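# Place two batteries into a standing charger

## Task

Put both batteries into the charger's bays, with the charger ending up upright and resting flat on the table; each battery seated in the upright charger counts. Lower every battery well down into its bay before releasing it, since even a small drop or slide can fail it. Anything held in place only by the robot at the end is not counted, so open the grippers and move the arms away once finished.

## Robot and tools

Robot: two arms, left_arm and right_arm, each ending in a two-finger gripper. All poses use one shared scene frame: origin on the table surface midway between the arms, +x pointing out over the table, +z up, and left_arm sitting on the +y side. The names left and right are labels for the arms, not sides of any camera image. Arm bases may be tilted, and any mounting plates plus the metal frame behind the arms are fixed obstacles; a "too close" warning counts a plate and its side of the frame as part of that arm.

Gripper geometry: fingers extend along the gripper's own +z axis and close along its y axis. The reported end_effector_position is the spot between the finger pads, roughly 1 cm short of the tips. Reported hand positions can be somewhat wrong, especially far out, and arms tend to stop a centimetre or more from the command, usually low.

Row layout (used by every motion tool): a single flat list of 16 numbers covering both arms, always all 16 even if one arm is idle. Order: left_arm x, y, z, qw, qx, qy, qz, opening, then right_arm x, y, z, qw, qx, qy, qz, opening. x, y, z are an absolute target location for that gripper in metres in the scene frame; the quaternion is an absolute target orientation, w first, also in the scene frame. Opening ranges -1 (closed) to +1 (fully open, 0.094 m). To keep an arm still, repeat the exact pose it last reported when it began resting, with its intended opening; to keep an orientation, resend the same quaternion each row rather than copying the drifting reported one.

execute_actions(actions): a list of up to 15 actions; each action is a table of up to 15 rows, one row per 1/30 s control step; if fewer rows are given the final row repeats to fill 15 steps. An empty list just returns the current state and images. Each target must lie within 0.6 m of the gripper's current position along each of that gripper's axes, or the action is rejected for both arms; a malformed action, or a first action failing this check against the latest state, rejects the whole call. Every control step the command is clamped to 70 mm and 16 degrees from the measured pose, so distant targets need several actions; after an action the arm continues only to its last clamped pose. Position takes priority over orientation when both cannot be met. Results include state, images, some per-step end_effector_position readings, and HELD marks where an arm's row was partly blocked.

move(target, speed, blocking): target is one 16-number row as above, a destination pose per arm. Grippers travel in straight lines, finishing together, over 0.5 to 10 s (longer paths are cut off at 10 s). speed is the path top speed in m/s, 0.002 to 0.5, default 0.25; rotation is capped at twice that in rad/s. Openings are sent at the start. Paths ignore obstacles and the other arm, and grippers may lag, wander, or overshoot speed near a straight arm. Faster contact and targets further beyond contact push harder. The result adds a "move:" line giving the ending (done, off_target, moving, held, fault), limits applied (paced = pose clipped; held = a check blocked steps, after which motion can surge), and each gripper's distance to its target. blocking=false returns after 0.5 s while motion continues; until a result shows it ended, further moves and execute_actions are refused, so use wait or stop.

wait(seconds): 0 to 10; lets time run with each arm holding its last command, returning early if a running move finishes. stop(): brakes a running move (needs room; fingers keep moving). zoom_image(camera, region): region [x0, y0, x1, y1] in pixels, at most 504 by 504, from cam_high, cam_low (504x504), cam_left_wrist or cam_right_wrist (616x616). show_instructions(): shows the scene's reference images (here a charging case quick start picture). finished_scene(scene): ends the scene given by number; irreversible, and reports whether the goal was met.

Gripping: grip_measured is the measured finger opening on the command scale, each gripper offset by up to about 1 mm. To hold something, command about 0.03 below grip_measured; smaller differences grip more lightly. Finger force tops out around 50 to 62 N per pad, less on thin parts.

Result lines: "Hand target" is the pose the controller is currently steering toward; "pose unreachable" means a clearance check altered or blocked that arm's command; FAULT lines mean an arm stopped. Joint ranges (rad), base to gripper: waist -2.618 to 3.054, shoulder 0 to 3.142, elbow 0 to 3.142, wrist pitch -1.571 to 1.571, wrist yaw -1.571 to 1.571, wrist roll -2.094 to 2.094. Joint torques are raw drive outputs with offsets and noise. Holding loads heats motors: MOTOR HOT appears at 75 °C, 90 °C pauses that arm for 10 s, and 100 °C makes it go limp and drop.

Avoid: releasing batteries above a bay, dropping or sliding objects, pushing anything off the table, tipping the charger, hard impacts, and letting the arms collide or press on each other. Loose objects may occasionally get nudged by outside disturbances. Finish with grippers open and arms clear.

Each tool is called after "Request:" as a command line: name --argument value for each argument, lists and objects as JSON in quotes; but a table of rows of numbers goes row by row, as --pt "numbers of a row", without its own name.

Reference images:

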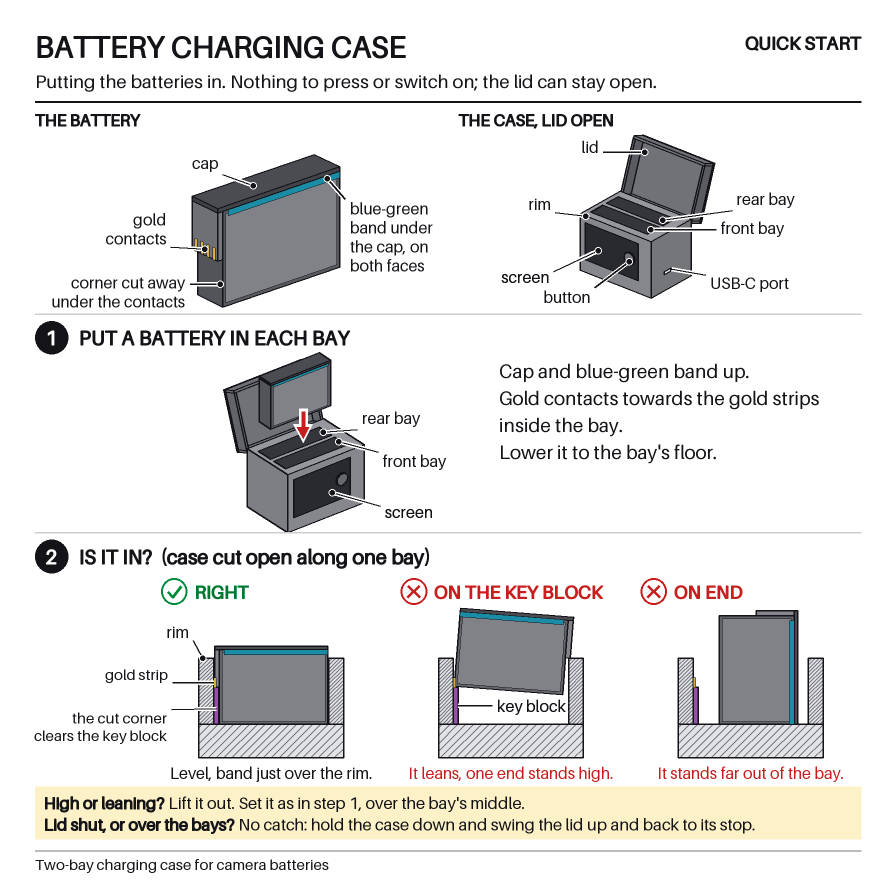

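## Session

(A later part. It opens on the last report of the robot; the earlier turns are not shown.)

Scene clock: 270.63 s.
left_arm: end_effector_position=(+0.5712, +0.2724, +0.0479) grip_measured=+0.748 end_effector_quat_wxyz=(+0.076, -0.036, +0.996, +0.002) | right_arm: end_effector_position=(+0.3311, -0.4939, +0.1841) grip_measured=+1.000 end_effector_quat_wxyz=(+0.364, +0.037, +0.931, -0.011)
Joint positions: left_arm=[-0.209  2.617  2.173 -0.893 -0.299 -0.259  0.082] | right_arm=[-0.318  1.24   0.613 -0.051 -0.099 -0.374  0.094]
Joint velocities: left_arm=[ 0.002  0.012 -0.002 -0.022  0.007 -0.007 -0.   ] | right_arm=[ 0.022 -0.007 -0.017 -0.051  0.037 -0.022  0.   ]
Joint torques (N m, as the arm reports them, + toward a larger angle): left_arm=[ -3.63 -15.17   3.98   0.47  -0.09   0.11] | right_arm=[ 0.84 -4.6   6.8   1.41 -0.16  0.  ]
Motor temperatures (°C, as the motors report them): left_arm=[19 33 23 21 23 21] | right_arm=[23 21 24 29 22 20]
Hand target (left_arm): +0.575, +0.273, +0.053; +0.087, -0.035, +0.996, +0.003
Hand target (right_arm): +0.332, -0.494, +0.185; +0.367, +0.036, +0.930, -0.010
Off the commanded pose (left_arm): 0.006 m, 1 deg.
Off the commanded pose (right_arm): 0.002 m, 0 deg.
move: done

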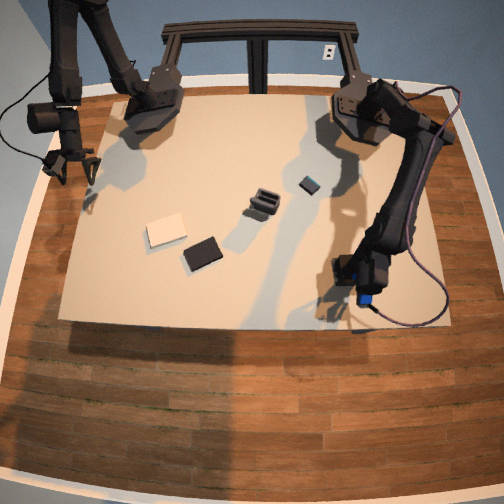

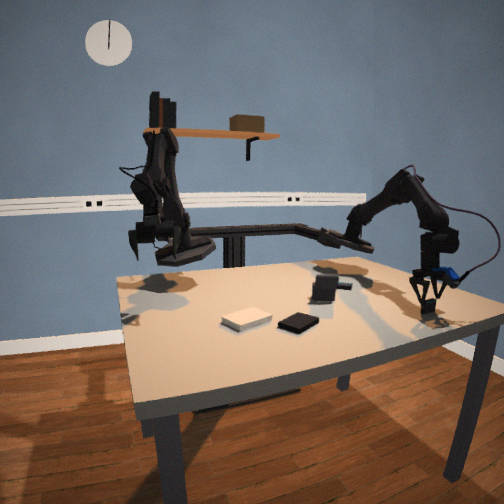

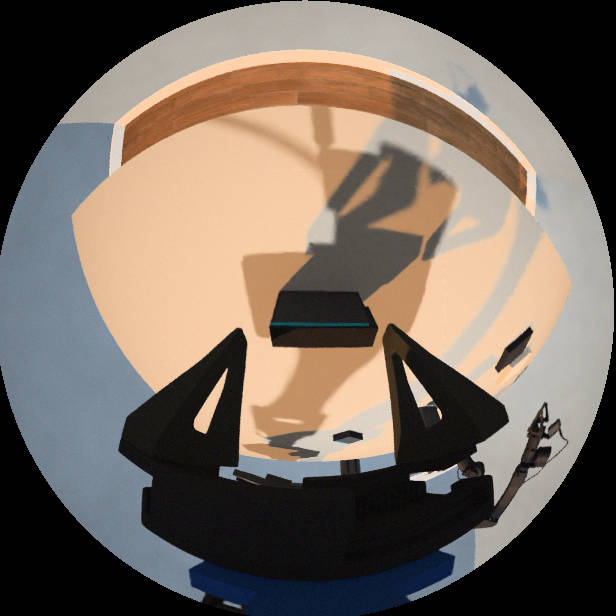

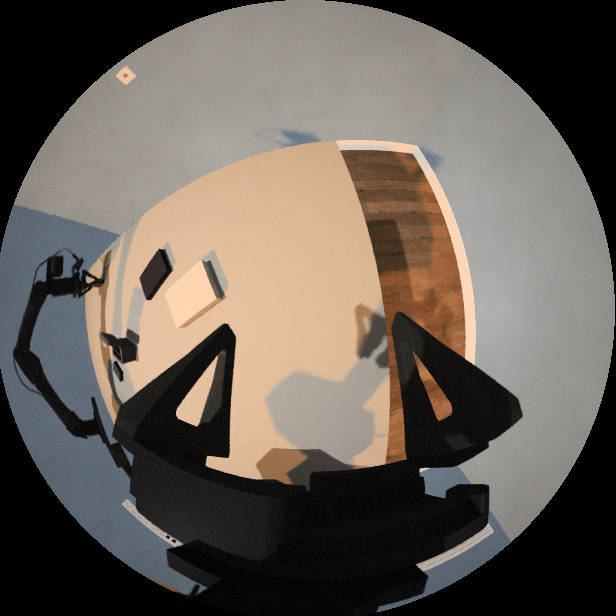

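Request:
move --target '[0.575,0.267,0.049,0.087,-0.035,0.995,0.003,0.75, 0.3322,-0.4937,0.1851,0.367,0.036,0.930,-0.010,1]' --speed 0.03

Request:
zoom_image --camera "cam_left_wrist" --region '[200, 240, 440, 400]'

Request:
zoom_image --camera "cam_low" --region '[390, 260, 470, 330]'

Scene clock: 278.67 s.
left_arm: end_effector_position=(+0.5725, +0.2722, +0.0481) grip_measured=+0.748 end_effector_quat_wxyz=(+0.079, -0.037, +0.996, +0.002) | right_arm: end_effector_position=(+0.3310, -0.4940, +0.1841) grip_measured=+1.000 end_effector_quat_wxyz=(+0.364, +0.037, +0.931, -0.011)
Joint positions: left_arm=[-0.209  2.617  2.173 -0.887 -0.299 -0.259  0.082] | right_arm=[-0.318  1.24   0.613 -0.051 -0.099 -0.374  0.094]
Joint velocities: left_arm=[-0.002 -0.002 -0.007 -0.022  0.007 -0.066  0.001] | right_arm=[ 0.012 -0.007 -0.017  0.022  0.022 -0.007  0.   ]
Joint torques (N m, as the arm reports them, + toward a larger angle): left_arm=[ -4.28 -13.86   4.43   0.45  -0.08  -0.02] | right_arm=[ 0.91 -4.61  6.84  1.41 -0.19 -0.01]
Motor temperatures (°C, as the motors report them): left_arm=[19 33 23 21 23 21] | right_arm=[23 21 24 29 22 20]
Hand target (left_arm): +0.575, +0.267, +0.049; +0.087, -0.035, +0.996, +0.003
Hand target (right_arm): +0.332, -0.494, +0.185; +0.367, +0.036, +0.930, -0.010
Off the commanded pose (left_arm): 0.006 m, 1 deg.
Off the commanded pose (right_arm): 0.002 m, 0 deg.
move: done

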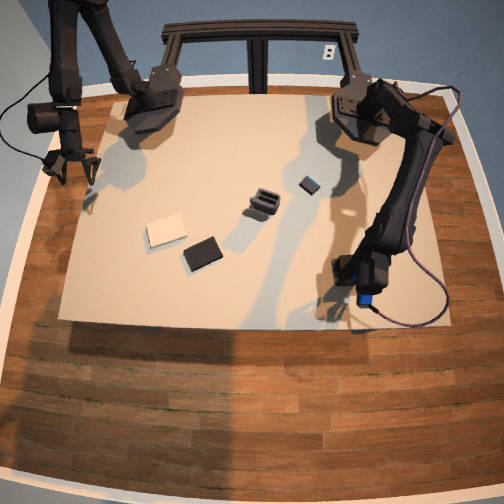

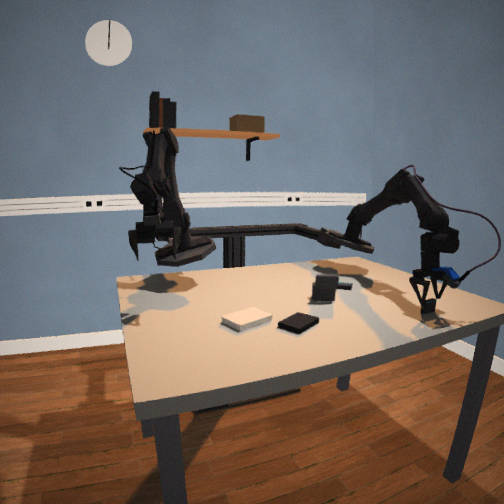

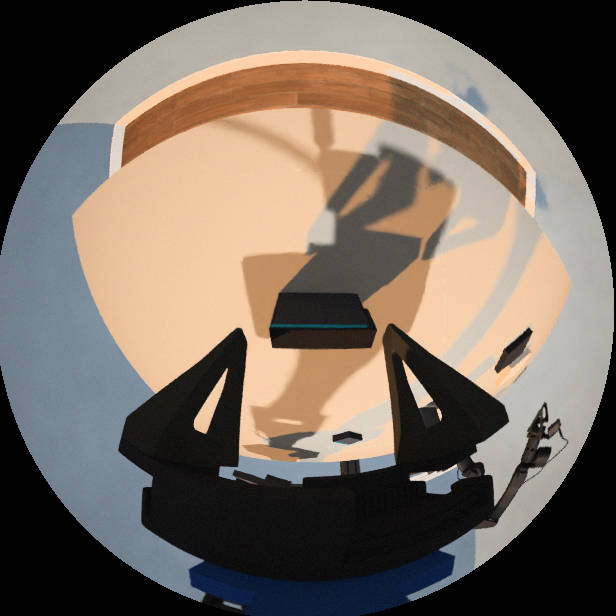

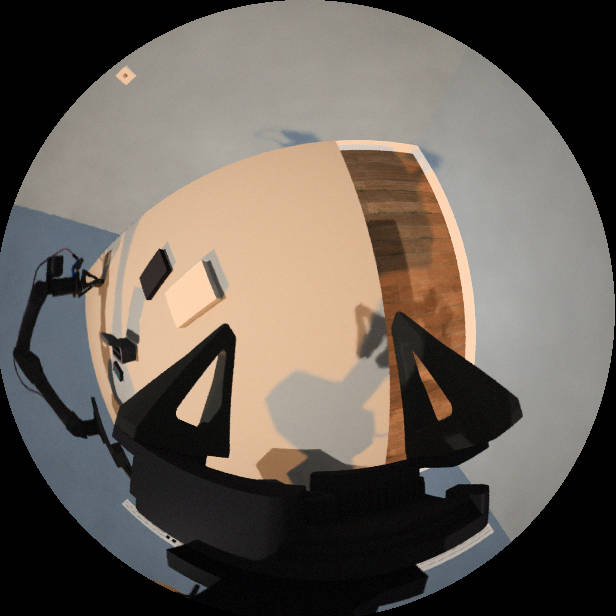

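Region (200, 240, 440, 400) of cam_left_wrist's 616x616 image, scaled by 2.100, with more detail than that image has.

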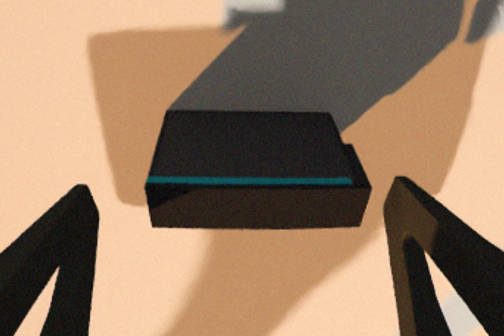

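Region (390, 260, 470, 330) of cam_low's 504x504 image, scaled by 6.300, with more detail than that image has; it fills the top 441 rows of this view, and the rest is white.

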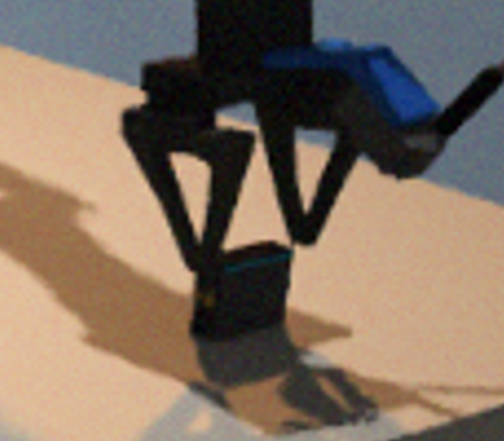

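Request:
move --target '[0.575,0.263,0.045,0.087,-0.035,0.995,0.003,0.75, 0.3322,-0.4937,0.1851,0.367,0.036,0.930,-0.010,1]' --speed 0.03

Request:
zoom_image --camera "cam_left_wrist" --region '[200, 240, 440, 400]'

Request:
zoom_image --camera "cam_low" --region '[390, 260, 470, 330]'

Scene clock: 285.00 s.
left_arm: end_effector_position=(+0.5694, +0.2703, +0.0386) grip_measured=+0.748 end_effector_quat_wxyz=(+0.072, -0.036, +0.997, +0.003) | right_arm: end_effector_position=(+0.3310, -0.4940, +0.1841) grip_measured=+1.000 end_effector_quat_wxyz=(+0.364, +0.037, +0.931, -0.011)
Joint positions: left_arm=[-0.209  2.636  2.173 -0.882 -0.299 -0.261  0.082] | right_arm=[-0.318  1.24   0.613 -0.051 -0.099 -0.374  0.094]
Joint velocities: left_arm=[ 0.002 -0.022 -0.017  0.037  0.007 -0.051  0.   ] | right_arm=[ 0.027  0.002  0.002  0.007  0.007 -0.051  0.   ]
Joint torques (N m, as the arm reports them, + toward a larger angle): left_arm=[ -4.74 -14.52   4.6    0.45  -0.13  -0.07] | right_arm=[ 0.81 -4.53  6.8   1.38 -0.16 -0.02]
Motor temperatures (°C, as the motors report them): left_arm=[19 33 23 21 23 21] | right_arm=[23 21 24 29 22 20]
Hand target (left_arm): +0.575, +0.263, +0.045; +0.087, -0.035, +0.996, +0.003
Hand target (right_arm): +0.332, -0.494, +0.185; +0.367, +0.036, +0.930, -0.010
Off the commanded pose (left_arm): 0.011 m, 2 deg.
Off the commanded pose (right_arm): 0.002 m, 0 deg.
move: off_target (left_arm)

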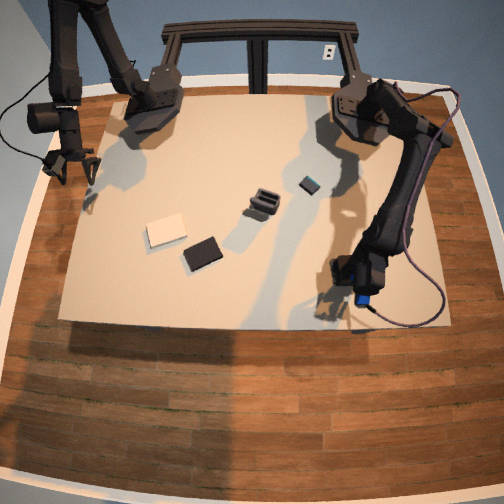

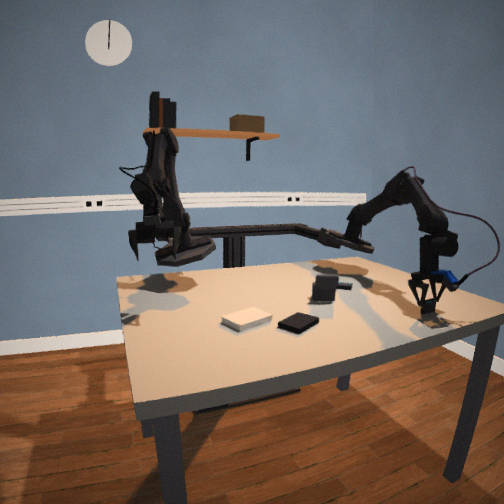

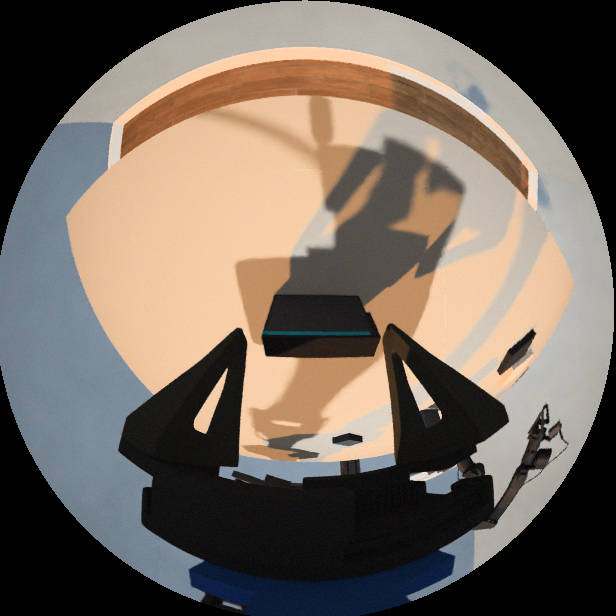

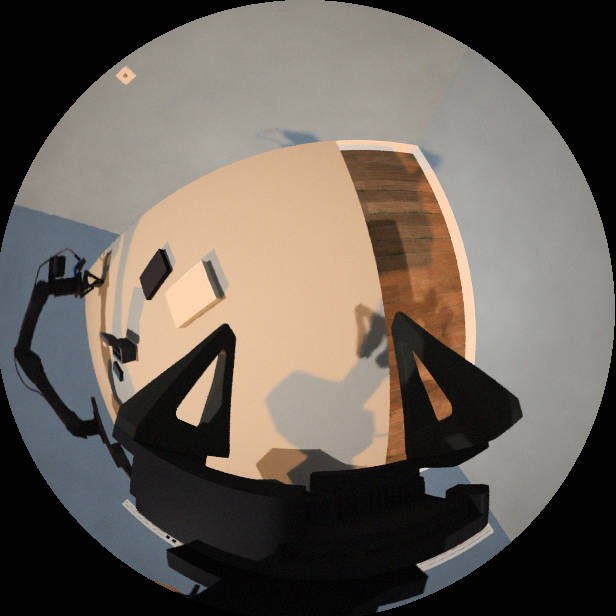

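Region (200, 240, 440, 400) of cam_left_wrist's 616x616 image, scaled by 2.100, with more detail than that image has.

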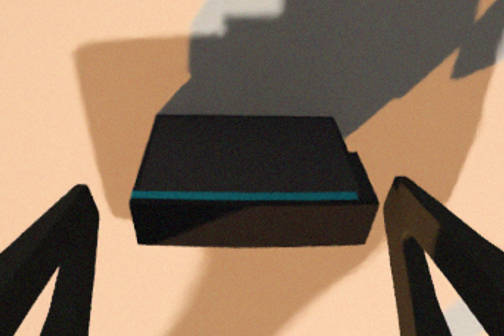

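Region (390, 260, 470, 330) of cam_low's 504x504 image, scaled by 6.300, with more detail than that image has; it fills the top 441 rows of this view, and the rest is white.

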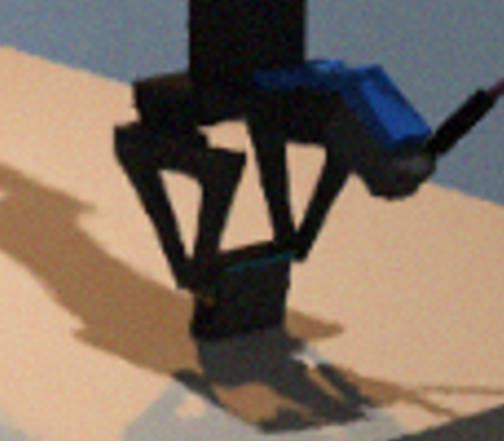

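Request:
move --target '[0.575,0.263,0.051,0.087,-0.035,0.995,0.003,0.75, 0.3322,-0.4937,0.1851,0.367,0.036,0.930,-0.010,1]' --speed 0.03

Scene clock: 288.73 s.
left_arm: end_effector_position=(+0.5696, +0.2703, +0.0386) grip_measured=+0.748 end_effector_quat_wxyz=(+0.073, -0.037, +0.997, +0.003) | right_arm: end_effector_position=(+0.3310, -0.4940, +0.1841) grip_measured=+1.000 end_effector_quat_wxyz=(+0.364, +0.037, +0.931, -0.011)
Joint positions: left_arm=[-0.209  2.636  2.173 -0.881 -0.299 -0.264  0.082] | right_arm=[-0.318  1.24   0.613 -0.051 -0.099 -0.374  0.094]
Joint velocities: left_arm=[ 0.007  0.002 -0.002 -0.051 -0.051  0.051 -0.001] | right_arm=[ 0.002  0.007 -0.007 -0.007  0.007 -0.022  0.   ]
Joint torques (N m, as the arm reports them, + toward a larger angle): left_arm=[ -5.09 -15.33   5.12   0.4   -0.09  -0.04] | right_arm=[ 0.89 -4.57  6.97  1.4  -0.2  -0.01]
Motor temperatures (°C, as the motors report them): left_arm=[19 33 23 21 23 21] | right_arm=[23 21 24 29 22 20]
Hand target (left_arm): +0.575, +0.263, +0.051; +0.087, -0.035, +0.996, +0.003
Hand target (right_arm): +0.332, -0.494, +0.185; +0.367, +0.036, +0.930, -0.010
Off the commanded pose (left_arm): 0.015 m, 2 deg.
Off the commanded pose (right_arm): 0.002 m, 0 deg.
move: off_target (left_arm)

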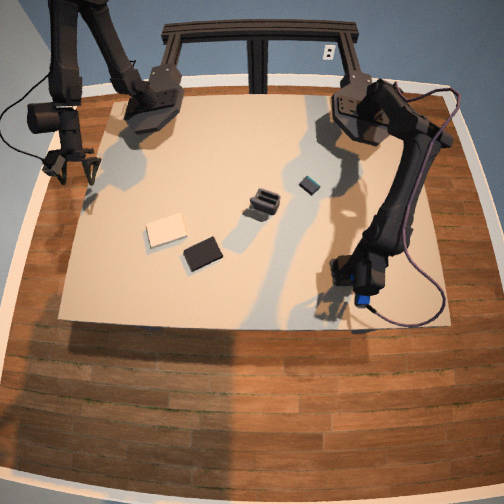

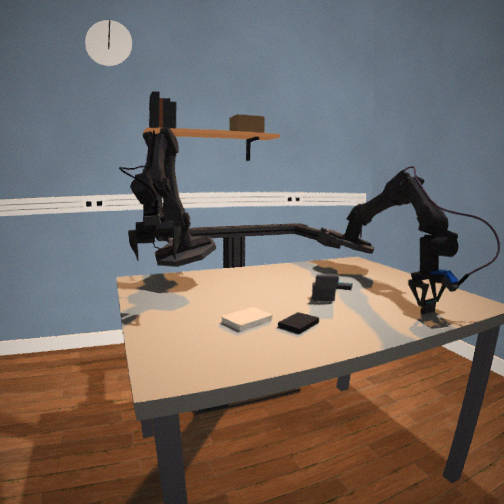

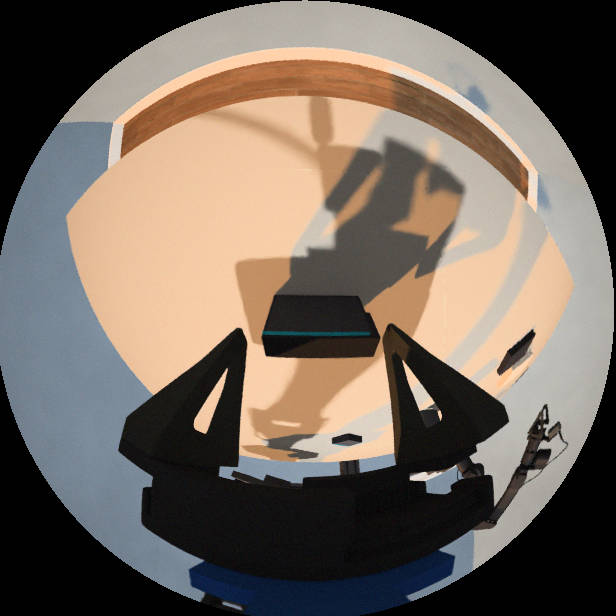

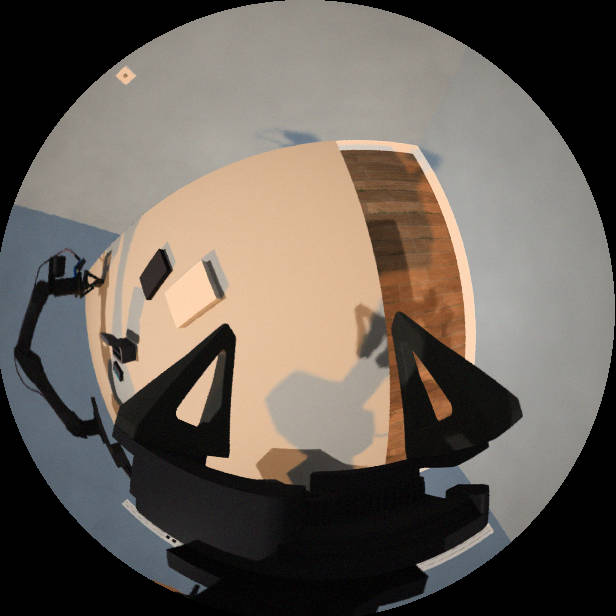

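Request:
execute_actions --actions '[[[0.575,0.258,0.066,0.087,-0.035,0.995,0.003,0.75, 0.3322,-0.4937,0.1851,0.367,0.036,0.930,-0.010,1],[0.575,0.258,0.066,0.087,-0.035,0.995,0.003,0.75, 0.3322,-0.4937,0.1851,0.367,0.036,0.930,-0.010,1],[0.575,0.270,0.046,0.087,-0.035,0.995,0.003,0.75, 0.3322,-0.4937,0.1851,0.367,0.036,0.930,-0.010,1],[0.575,0.270,0.046,0.087,-0.035,0.995,0.003,0.75, 0.3322,-0.4937,0.1851,0.367,0.036,0.930,-0.010,1],[0.575,0.258,0.066,0.087,-0.035,0.995,0.003,0.75, 0.3322,-0.4937,0.1851,0.367,0.036,0.930,-0.010,1],[0.575,0.258,0.066,0.087,-0.035,0.995,0.003,0.75, 0.3322,-0.4937,0.1851,0.367,0.036,0.930,-0.010,1],[0.575,0.270,0.046,0.087,-0.035,0.995,0.003,0.75, 0.3322,-0.4937,0.1851,0.367,0.036,0.930,-0.010,1],[0.575,0.270,0.046,0.087,-0.035,0.995,0.003,0.75, 0.3322,-0.4937,0.1851,0.367,0.036,0.930,-0.010,1],[0.575,0.258,0.066,0.087,-0.035,0.995,0.003,0.75, 0.3322,-0.4937,0.1851,0.367,0.036,0.930,-0.010,1],[0.575,0.258,0.066,0.087,-0.035,0.995,0.003,0.75, 0.3322,-0.4937,0.1851,0.367,0.036,0.930,-0.010,1],[0.575,0.270,0.046,0.087,-0.035,0.995,0.003,0.75, 0.3322,-0.4937,0.1851,0.367,0.036,0.930,-0.010,1],[0.575,0.270,0.046,0.087,-0.035,0.995,0.003,0.75, 0.3322,-0.4937,0.1851,0.367,0.036,0.930,-0.010,1],[0.575,0.264,0.056,0.087,-0.035,0.995,0.003,0.75, 0.3322,-0.4937,0.1851,0.367,0.036,0.930,-0.010,1]]]'

Scene clock: 303.30 s.
left_arm: end_effector_position=(+0.5668, +0.2695, +0.0388) grip_measured=+0.748 end_effector_quat_wxyz=(+0.069, -0.036, +0.997, +0.006) | right_arm: end_effector_position=(+0.3310, -0.4940, +0.1841) grip_measured=+1.000 end_effector_quat_wxyz=(+0.364, +0.037, +0.931, -0.011)
Joint positions: left_arm=[-0.213  2.636  2.173 -0.893 -0.304 -0.268  0.082] | right_arm=[-0.318  1.24   0.613 -0.051 -0.099 -0.374  0.094]
Joint velocities: left_arm=[-0.007  0.012 -0.002 -0.007 -0.037 -0.037  0.   ] | right_arm=[-0.022  0.002 -0.002  0.022 -0.022 -0.081  0.   ]
Joint torques (N m, as the arm reports them, + toward a larger angle): left_arm=[ -4.72 -16.04   5.19   0.34  -0.06   0.01] | right_arm=[ 0.9  -4.55  6.71  1.41 -0.2  -0.01]
Motor temperatures (°C, as the motors report them): left_arm=[20 33 23 21 23 21] | right_arm=[23 21 24 29 22 20]
Hand target (left_arm): +0.575, +0.264, +0.056; +0.087, -0.035, +0.996, +0.003
Hand target (right_arm): +0.332, -0.494, +0.185; +0.367, +0.036, +0.930, -0.010
Off the commanded pose (left_arm): 0.020 m, 2 deg.
Off the commanded pose (right_arm): 0.002 m, 0 deg.
Step readings (end_effector_position):
0: left_arm (+0.5696, +0.2703, +0.0386) | right_arm (+0.3310, -0.4940, +0.1841)
1: left_arm (+0.5689, +0.2701, +0.0386) | right_arm (+0.3310, -0.4940, +0.1841)
2: left_arm (+0.5676, +0.2698, +0.0387) | right_arm (+0.3310, -0.4940, +0.1841)
4: left_arm (+0.5679, +0.2697, +0.0387) | right_arm (+0.3310, -0.4940, +0.1841)
8: left_arm (+0.5671, +0.2699, +0.0387) | right_arm (+0.3310, -0.4940, +0.1841)
15: end_effector_position above

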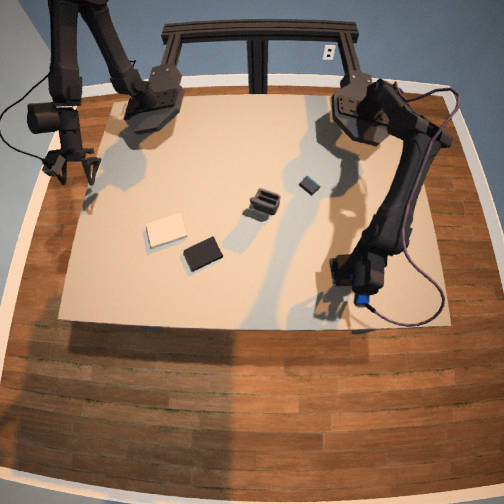

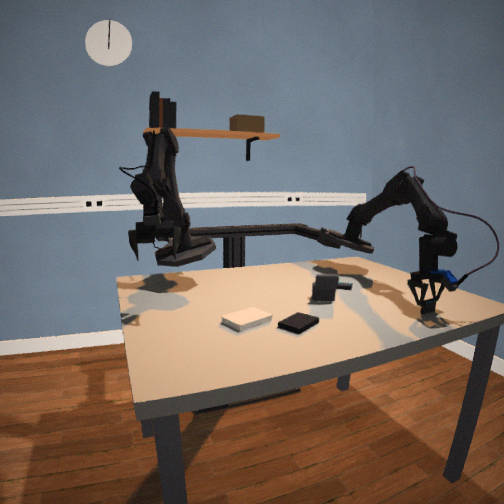

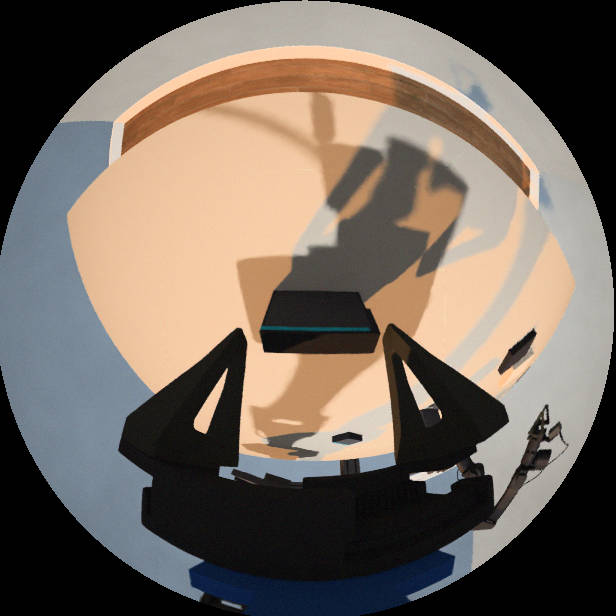

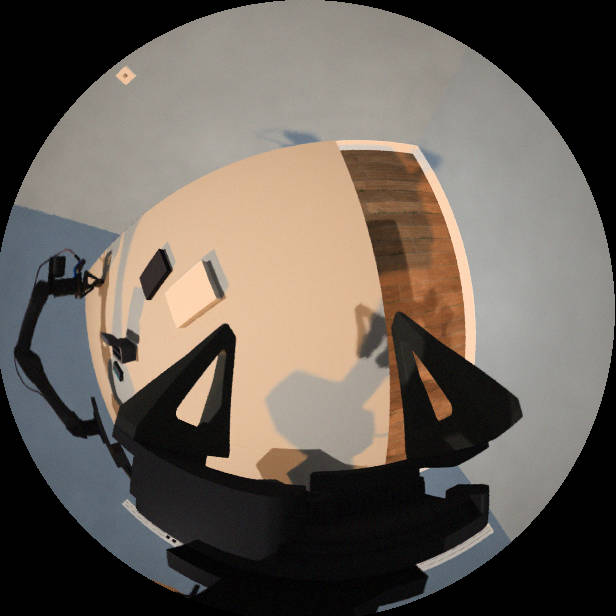

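Request:
move --target '[0.578,0.264,0.063,0.087,-0.035,0.995,0.003,0.75, 0.3322,-0.4937,0.1851,0.367,0.036,0.930,-0.010,1]' --speed 0.01

Scene clock: 309.17 s.
left_arm: end_effector_position=(+0.5670, +0.2706, +0.0430) grip_measured=+0.748 end_effector_quat_wxyz=(+0.066, -0.035, +0.997, +0.007) | right_arm: end_effector_position=(+0.3310, -0.4940, +0.1840) grip_measured=+1.000 end_effector_quat_wxyz=(+0.363, +0.037, +0.931, -0.011)
Joint positions: left_arm=[-0.213  2.636  2.192 -0.917 -0.304 -0.268  0.082] | right_arm=[-0.318  1.24   0.613 -0.051 -0.099 -0.374  0.094]
Joint velocities: left_arm=[ 0.002  0.007 -0.002 -0.022  0.095  0.007 -0.001] | right_arm=[ 0.002 -0.007  0.017  0.037  0.037 -0.007  0.   ]
Joint torques (N m, as the arm reports them, + toward a larger angle): left_arm=[ -4.86 -15.78   6.56   0.26  -0.05  -0.06] | right_arm=[ 1.01 -4.68  6.83  1.41 -0.2  -0.03]
Motor temperatures (°C, as the motors report them): left_arm=[20 34 23 21 23 21] | right_arm=[23 22 24 29 22 20]
Hand target (left_arm): +0.578, +0.264, +0.063; +0.087, -0.035, +0.996, +0.002
Hand target (right_arm): +0.332, -0.494, +0.185; +0.367, +0.036, +0.930, -0.010
Off the commanded pose (left_arm): 0.024 m, 2 deg.
Off the commanded pose (right_arm): 0.002 m, 0 deg.
move: off_target (left_arm)

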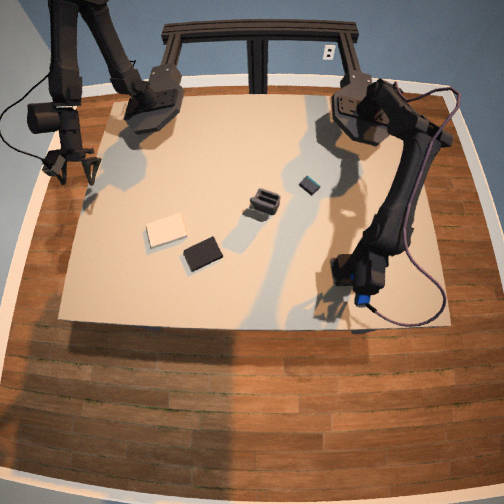

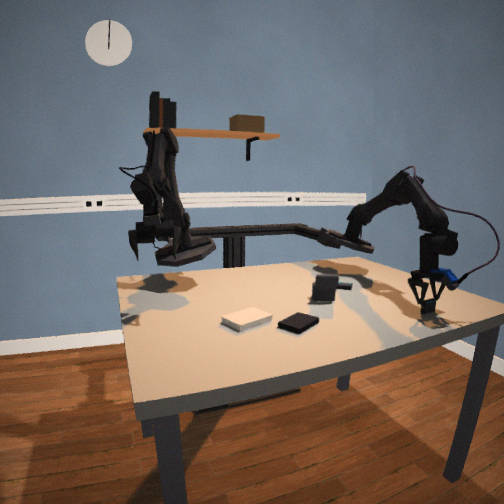

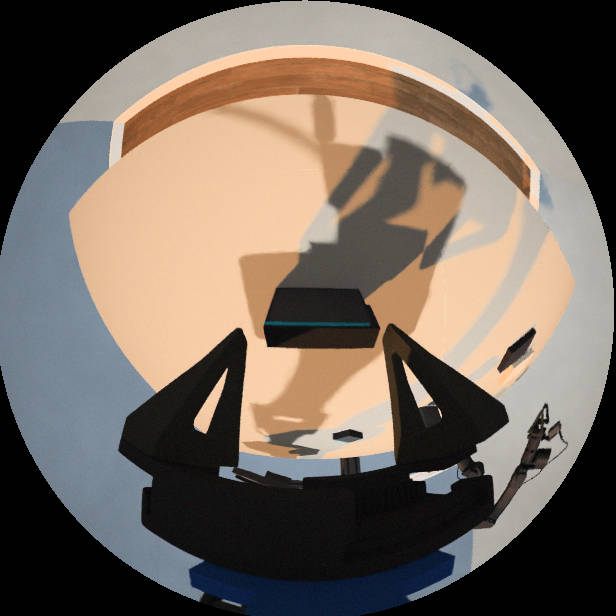

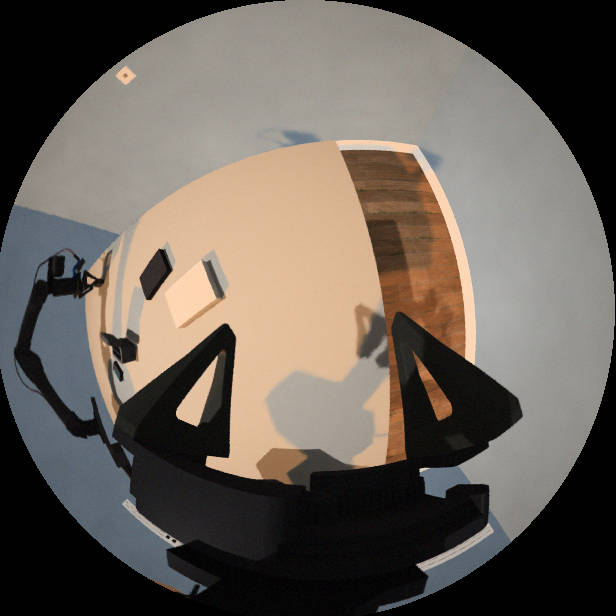

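Request:
move --target '[0.578,0.264,0.0665,0.087,-0.035,0.995,0.003,0.75, 0.3322,-0.4937,0.1851,0.367,0.036,0.930,-0.010,1]' --speed 0.01

Request:
zoom_image --camera "cam_left_wrist" --region '[200, 240, 440, 400]'

Request:
zoom_image --camera "cam_low" --region '[390, 260, 470, 330]'

Scene clock: 316.43 s.
left_arm: end_effector_position=(+0.5646, +0.2711, +0.0427) grip_measured=+0.748 end_effector_quat_wxyz=(+0.061, -0.034, +0.998, +0.008) | right_arm: end_effector_position=(+0.3310, -0.4940, +0.1840) grip_measured=+1.000 end_effector_quat_wxyz=(+0.363, +0.037, +0.931, -0.011)
Joint positions: left_arm=[-0.213  2.636  2.192 -0.927 -0.304 -0.268  0.082] | right_arm=[-0.318  1.24   0.613 -0.051 -0.098 -0.374  0.094]
Joint velocities: left_arm=[-0.002 -0.007  0.002 -0.022 -0.022  0.007  0.001] | right_arm=[ 0.012 -0.002 -0.012  0.022  0.022  0.022  0.   ]
Joint torques (N m, as the arm reports them, + toward a larger angle): left_arm=[ -5.12 -16.15   6.63   0.26  -0.06  -0.09] | right_arm=[ 0.82 -4.7   6.65  1.39 -0.18 -0.04]
Motor temperatures (°C, as the motors report them): left_arm=[20 34 24 21 23 21] | right_arm=[23 22 24 29 22 20]
Hand target (left_arm): +0.577, +0.264, +0.067; +0.087, -0.035, +0.996, +0.002
Hand target (right_arm): +0.332, -0.494, +0.185; +0.367, +0.036, +0.930, -0.010
Off the commanded pose (left_arm): 0.028 m, 3 deg.
Off the commanded pose (right_arm): 0.002 m, 0 deg.
move: off_target (left_arm)

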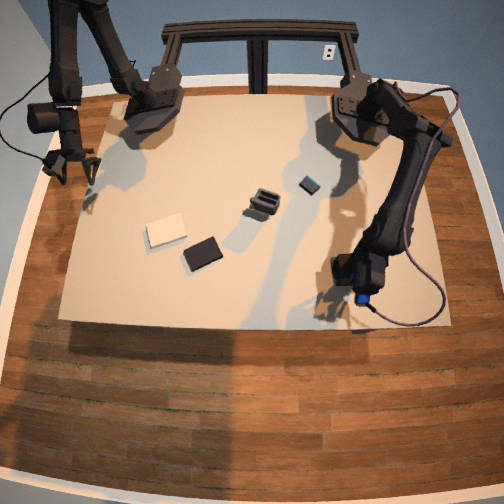

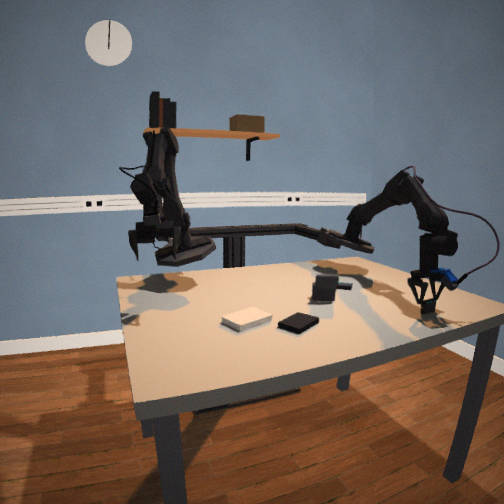

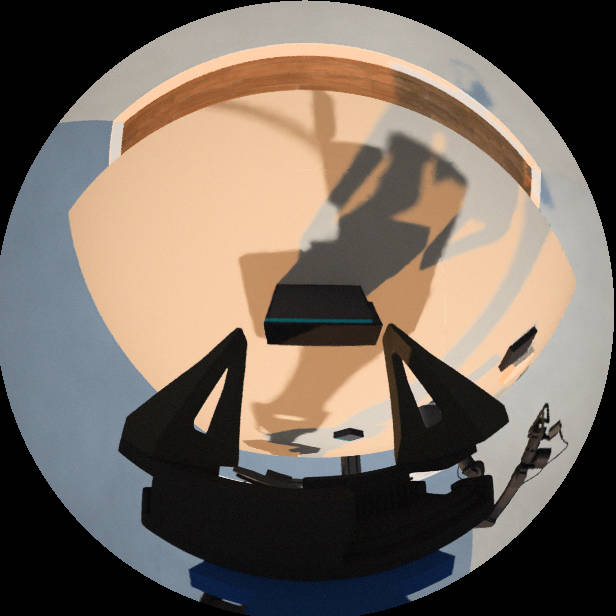

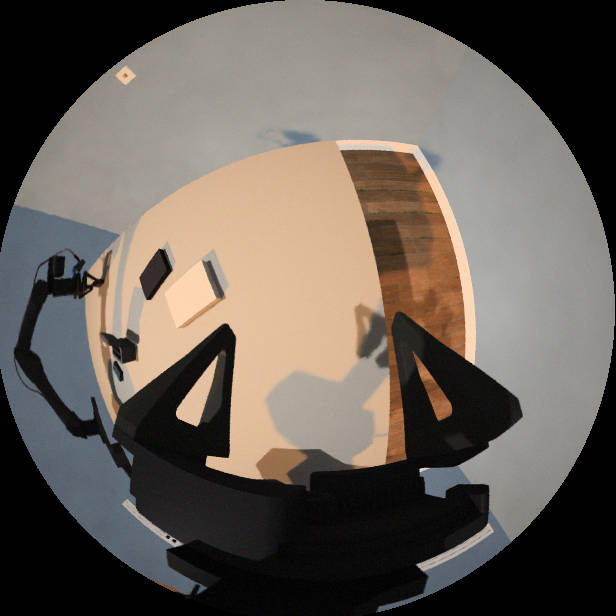

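Region (200, 240, 440, 400) of cam_left_wrist's 616x616 image, scaled by 2.100, with more detail than that image has.

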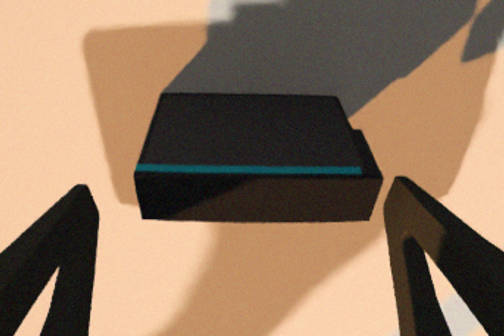

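Region (390, 260, 470, 330) of cam_low's 504x504 image, scaled by 6.300, with more detail than that image has; it fills the top 441 rows of this view, and the rest is white.

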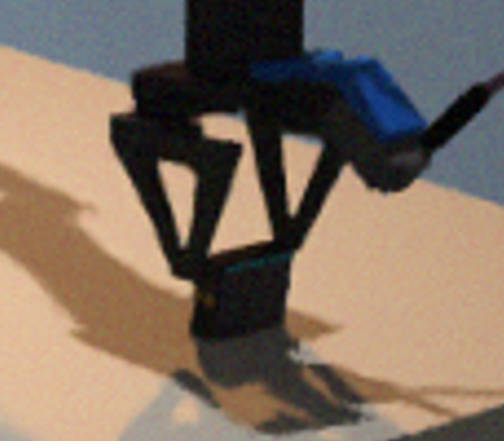

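Request:
move --target '[0.578,0.266,0.10,0.087,-0.035,0.995,0.003,0.75, 0.3322,-0.4937,0.1851,0.367,0.036,0.930,-0.010,1]' --speed 0.08

Request:
move --target '[0.576,0.266,0.056,0.087,-0.035,0.995,0.003,0.75, 0.3322,-0.4937,0.1851,0.367,0.036,0.930,-0.010,1]' --speed 0.04

Request:
zoom_image --camera "cam_left_wrist" --region '[200, 240, 440, 400]'

Scene clock: 324.00 s.
left_arm: end_effector_position=(+0.5689, +0.2719, +0.0783) grip_measured=+0.748 end_effector_quat_wxyz=(+0.065, -0.035, +0.997, +0.006) | right_arm: end_effector_position=(+0.3310, -0.4940, +0.1840) grip_measured=+1.000 end_effector_quat_wxyz=(+0.363, +0.037, +0.931, -0.011)
Joint positions: left_arm=[-0.226  2.601  2.264 -1.03  -0.304 -0.282  0.082] | right_arm=[-0.318  1.24   0.613 -0.051 -0.098 -0.374  0.094]
Joint velocities: left_arm=[ 0.012 -0.002 -0.012  0.007 -0.037 -0.007 -0.   ] | right_arm=[ 0.012 -0.007 -0.007  0.007  0.022 -0.022  0.   ]
Joint torques (N m, as the arm reports them, + toward a larger angle): left_arm=[ -4.94 -16.13   6.35   0.22  -0.13  -0.04] | right_arm=[ 0.83 -4.64  6.88  1.42 -0.18 -0.02]
Motor temperatures (°C, as the motors report them): left_arm=[20 34 24 21 23 21] | right_arm=[23 22 24 29 22 20]
Hand target (left_arm): +0.578, +0.266, +0.100; +0.087, -0.035, +0.996, +0.002
Hand target (right_arm): +0.332, -0.494, +0.185; +0.367, +0.036, +0.930, -0.010
Off the commanded pose (left_arm): 0.024 m, 3 deg.
Off the commanded pose (right_arm): 0.002 m, 0 deg.
move: off_target (left_arm)

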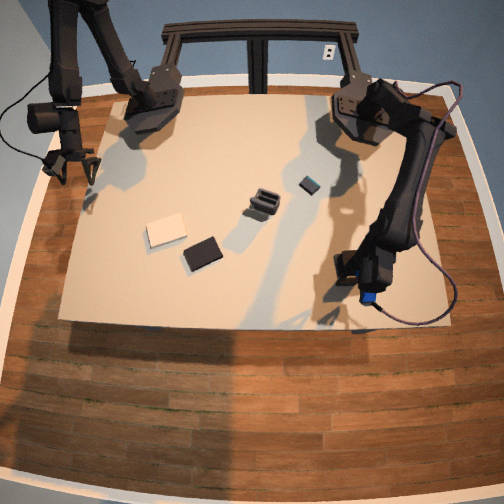

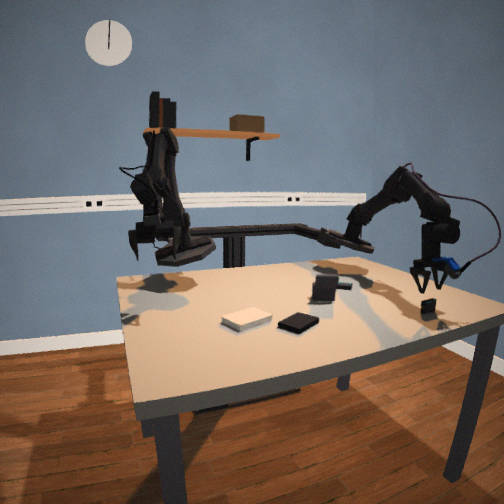

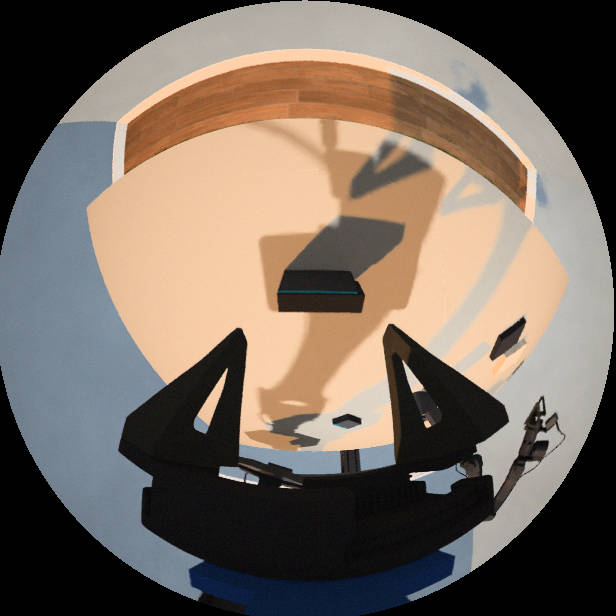

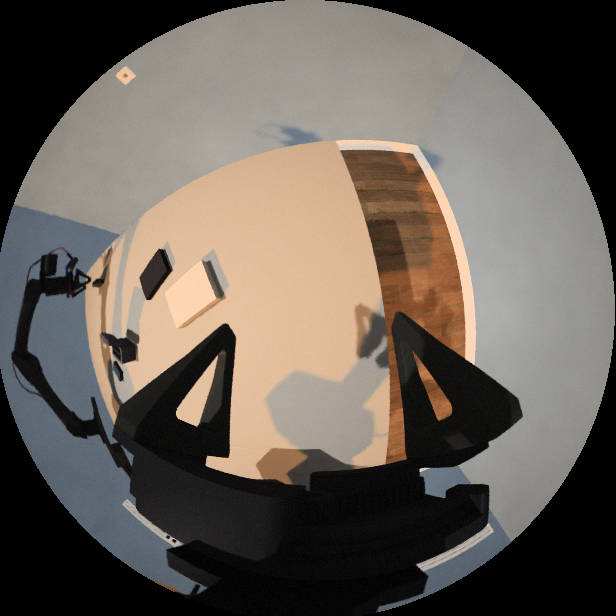

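Scene clock: 325.07 s.
left_arm: end_effector_position=(+0.5733, +0.2645, +0.0551) grip_measured=+0.748 end_effector_quat_wxyz=(+0.081, -0.035, +0.996, +0.002) | right_arm: end_effector_position=(+0.3309, -0.4940, +0.1839) grip_measured=+1.000 end_effector_quat_wxyz=(+0.363, +0.037, +0.931, -0.011)
Joint positions: left_arm=[-0.226  2.622  2.203 -0.914 -0.304 -0.274  0.082] | right_arm=[-0.318  1.24   0.613 -0.051 -0.098 -0.374  0.094]
Joint velocities: left_arm=[-0.007 -0.007  0.007 -0.022 -0.007  0.007 -0.001] | right_arm=[-0.007 -0.012 -0.007  0.037  0.007 -0.007  0.   ]
Joint torques (N m, as the arm reports them, + toward a larger angle): left_arm=[ -3.34 -14.64   3.85   0.48  -0.06   0.1 ] | right_arm=[ 0.96 -4.53  6.81  1.43 -0.17 -0.03]
Motor temperatures (°C, as the motors report them): left_arm=[20 34 24 21 23 21] | right_arm=[23 22 24 29 22 20]
Hand target (left_arm): +0.576, +0.266, +0.056; +0.087, -0.035, +0.996, +0.003
Hand target (right_arm): +0.332, -0.494, +0.185; +0.367, +0.036, +0.930, -0.010
Off the commanded pose (left_arm): 0.003 m, 1 deg.
Off the commanded pose (right_arm): 0.002 m, 0 deg.
move: done

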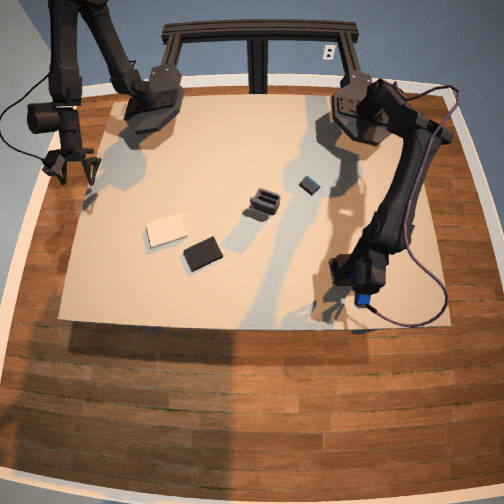

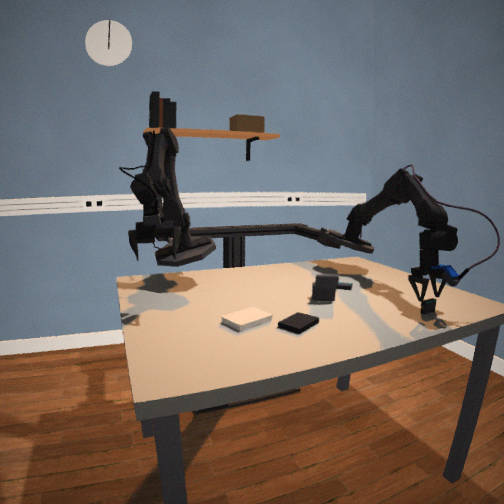

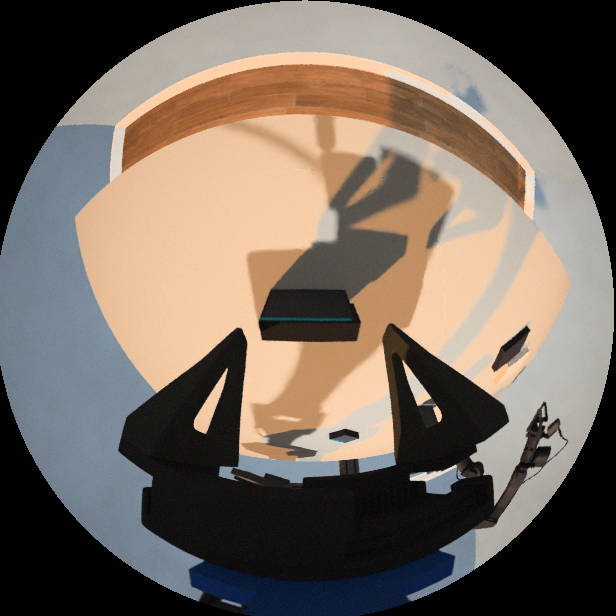

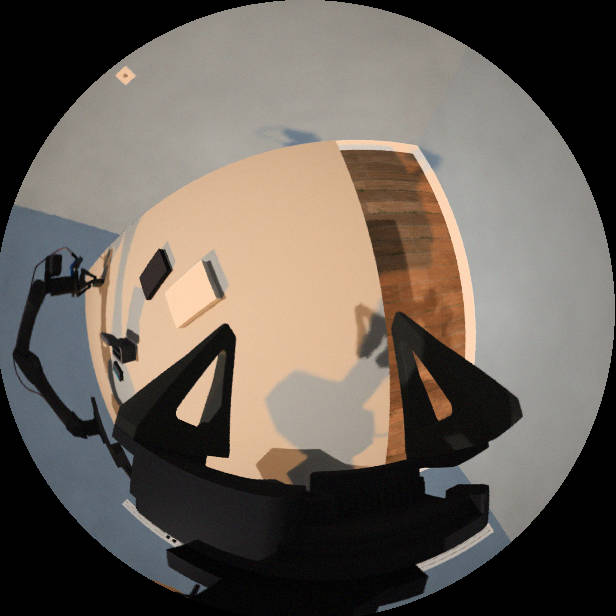

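Region (200, 240, 440, 400) of cam_left_wrist's 616x616 image, scaled by 2.100, with more detail than that image has.

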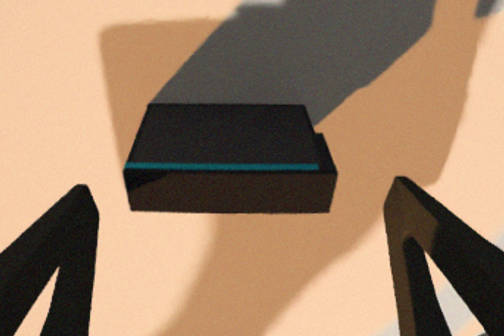

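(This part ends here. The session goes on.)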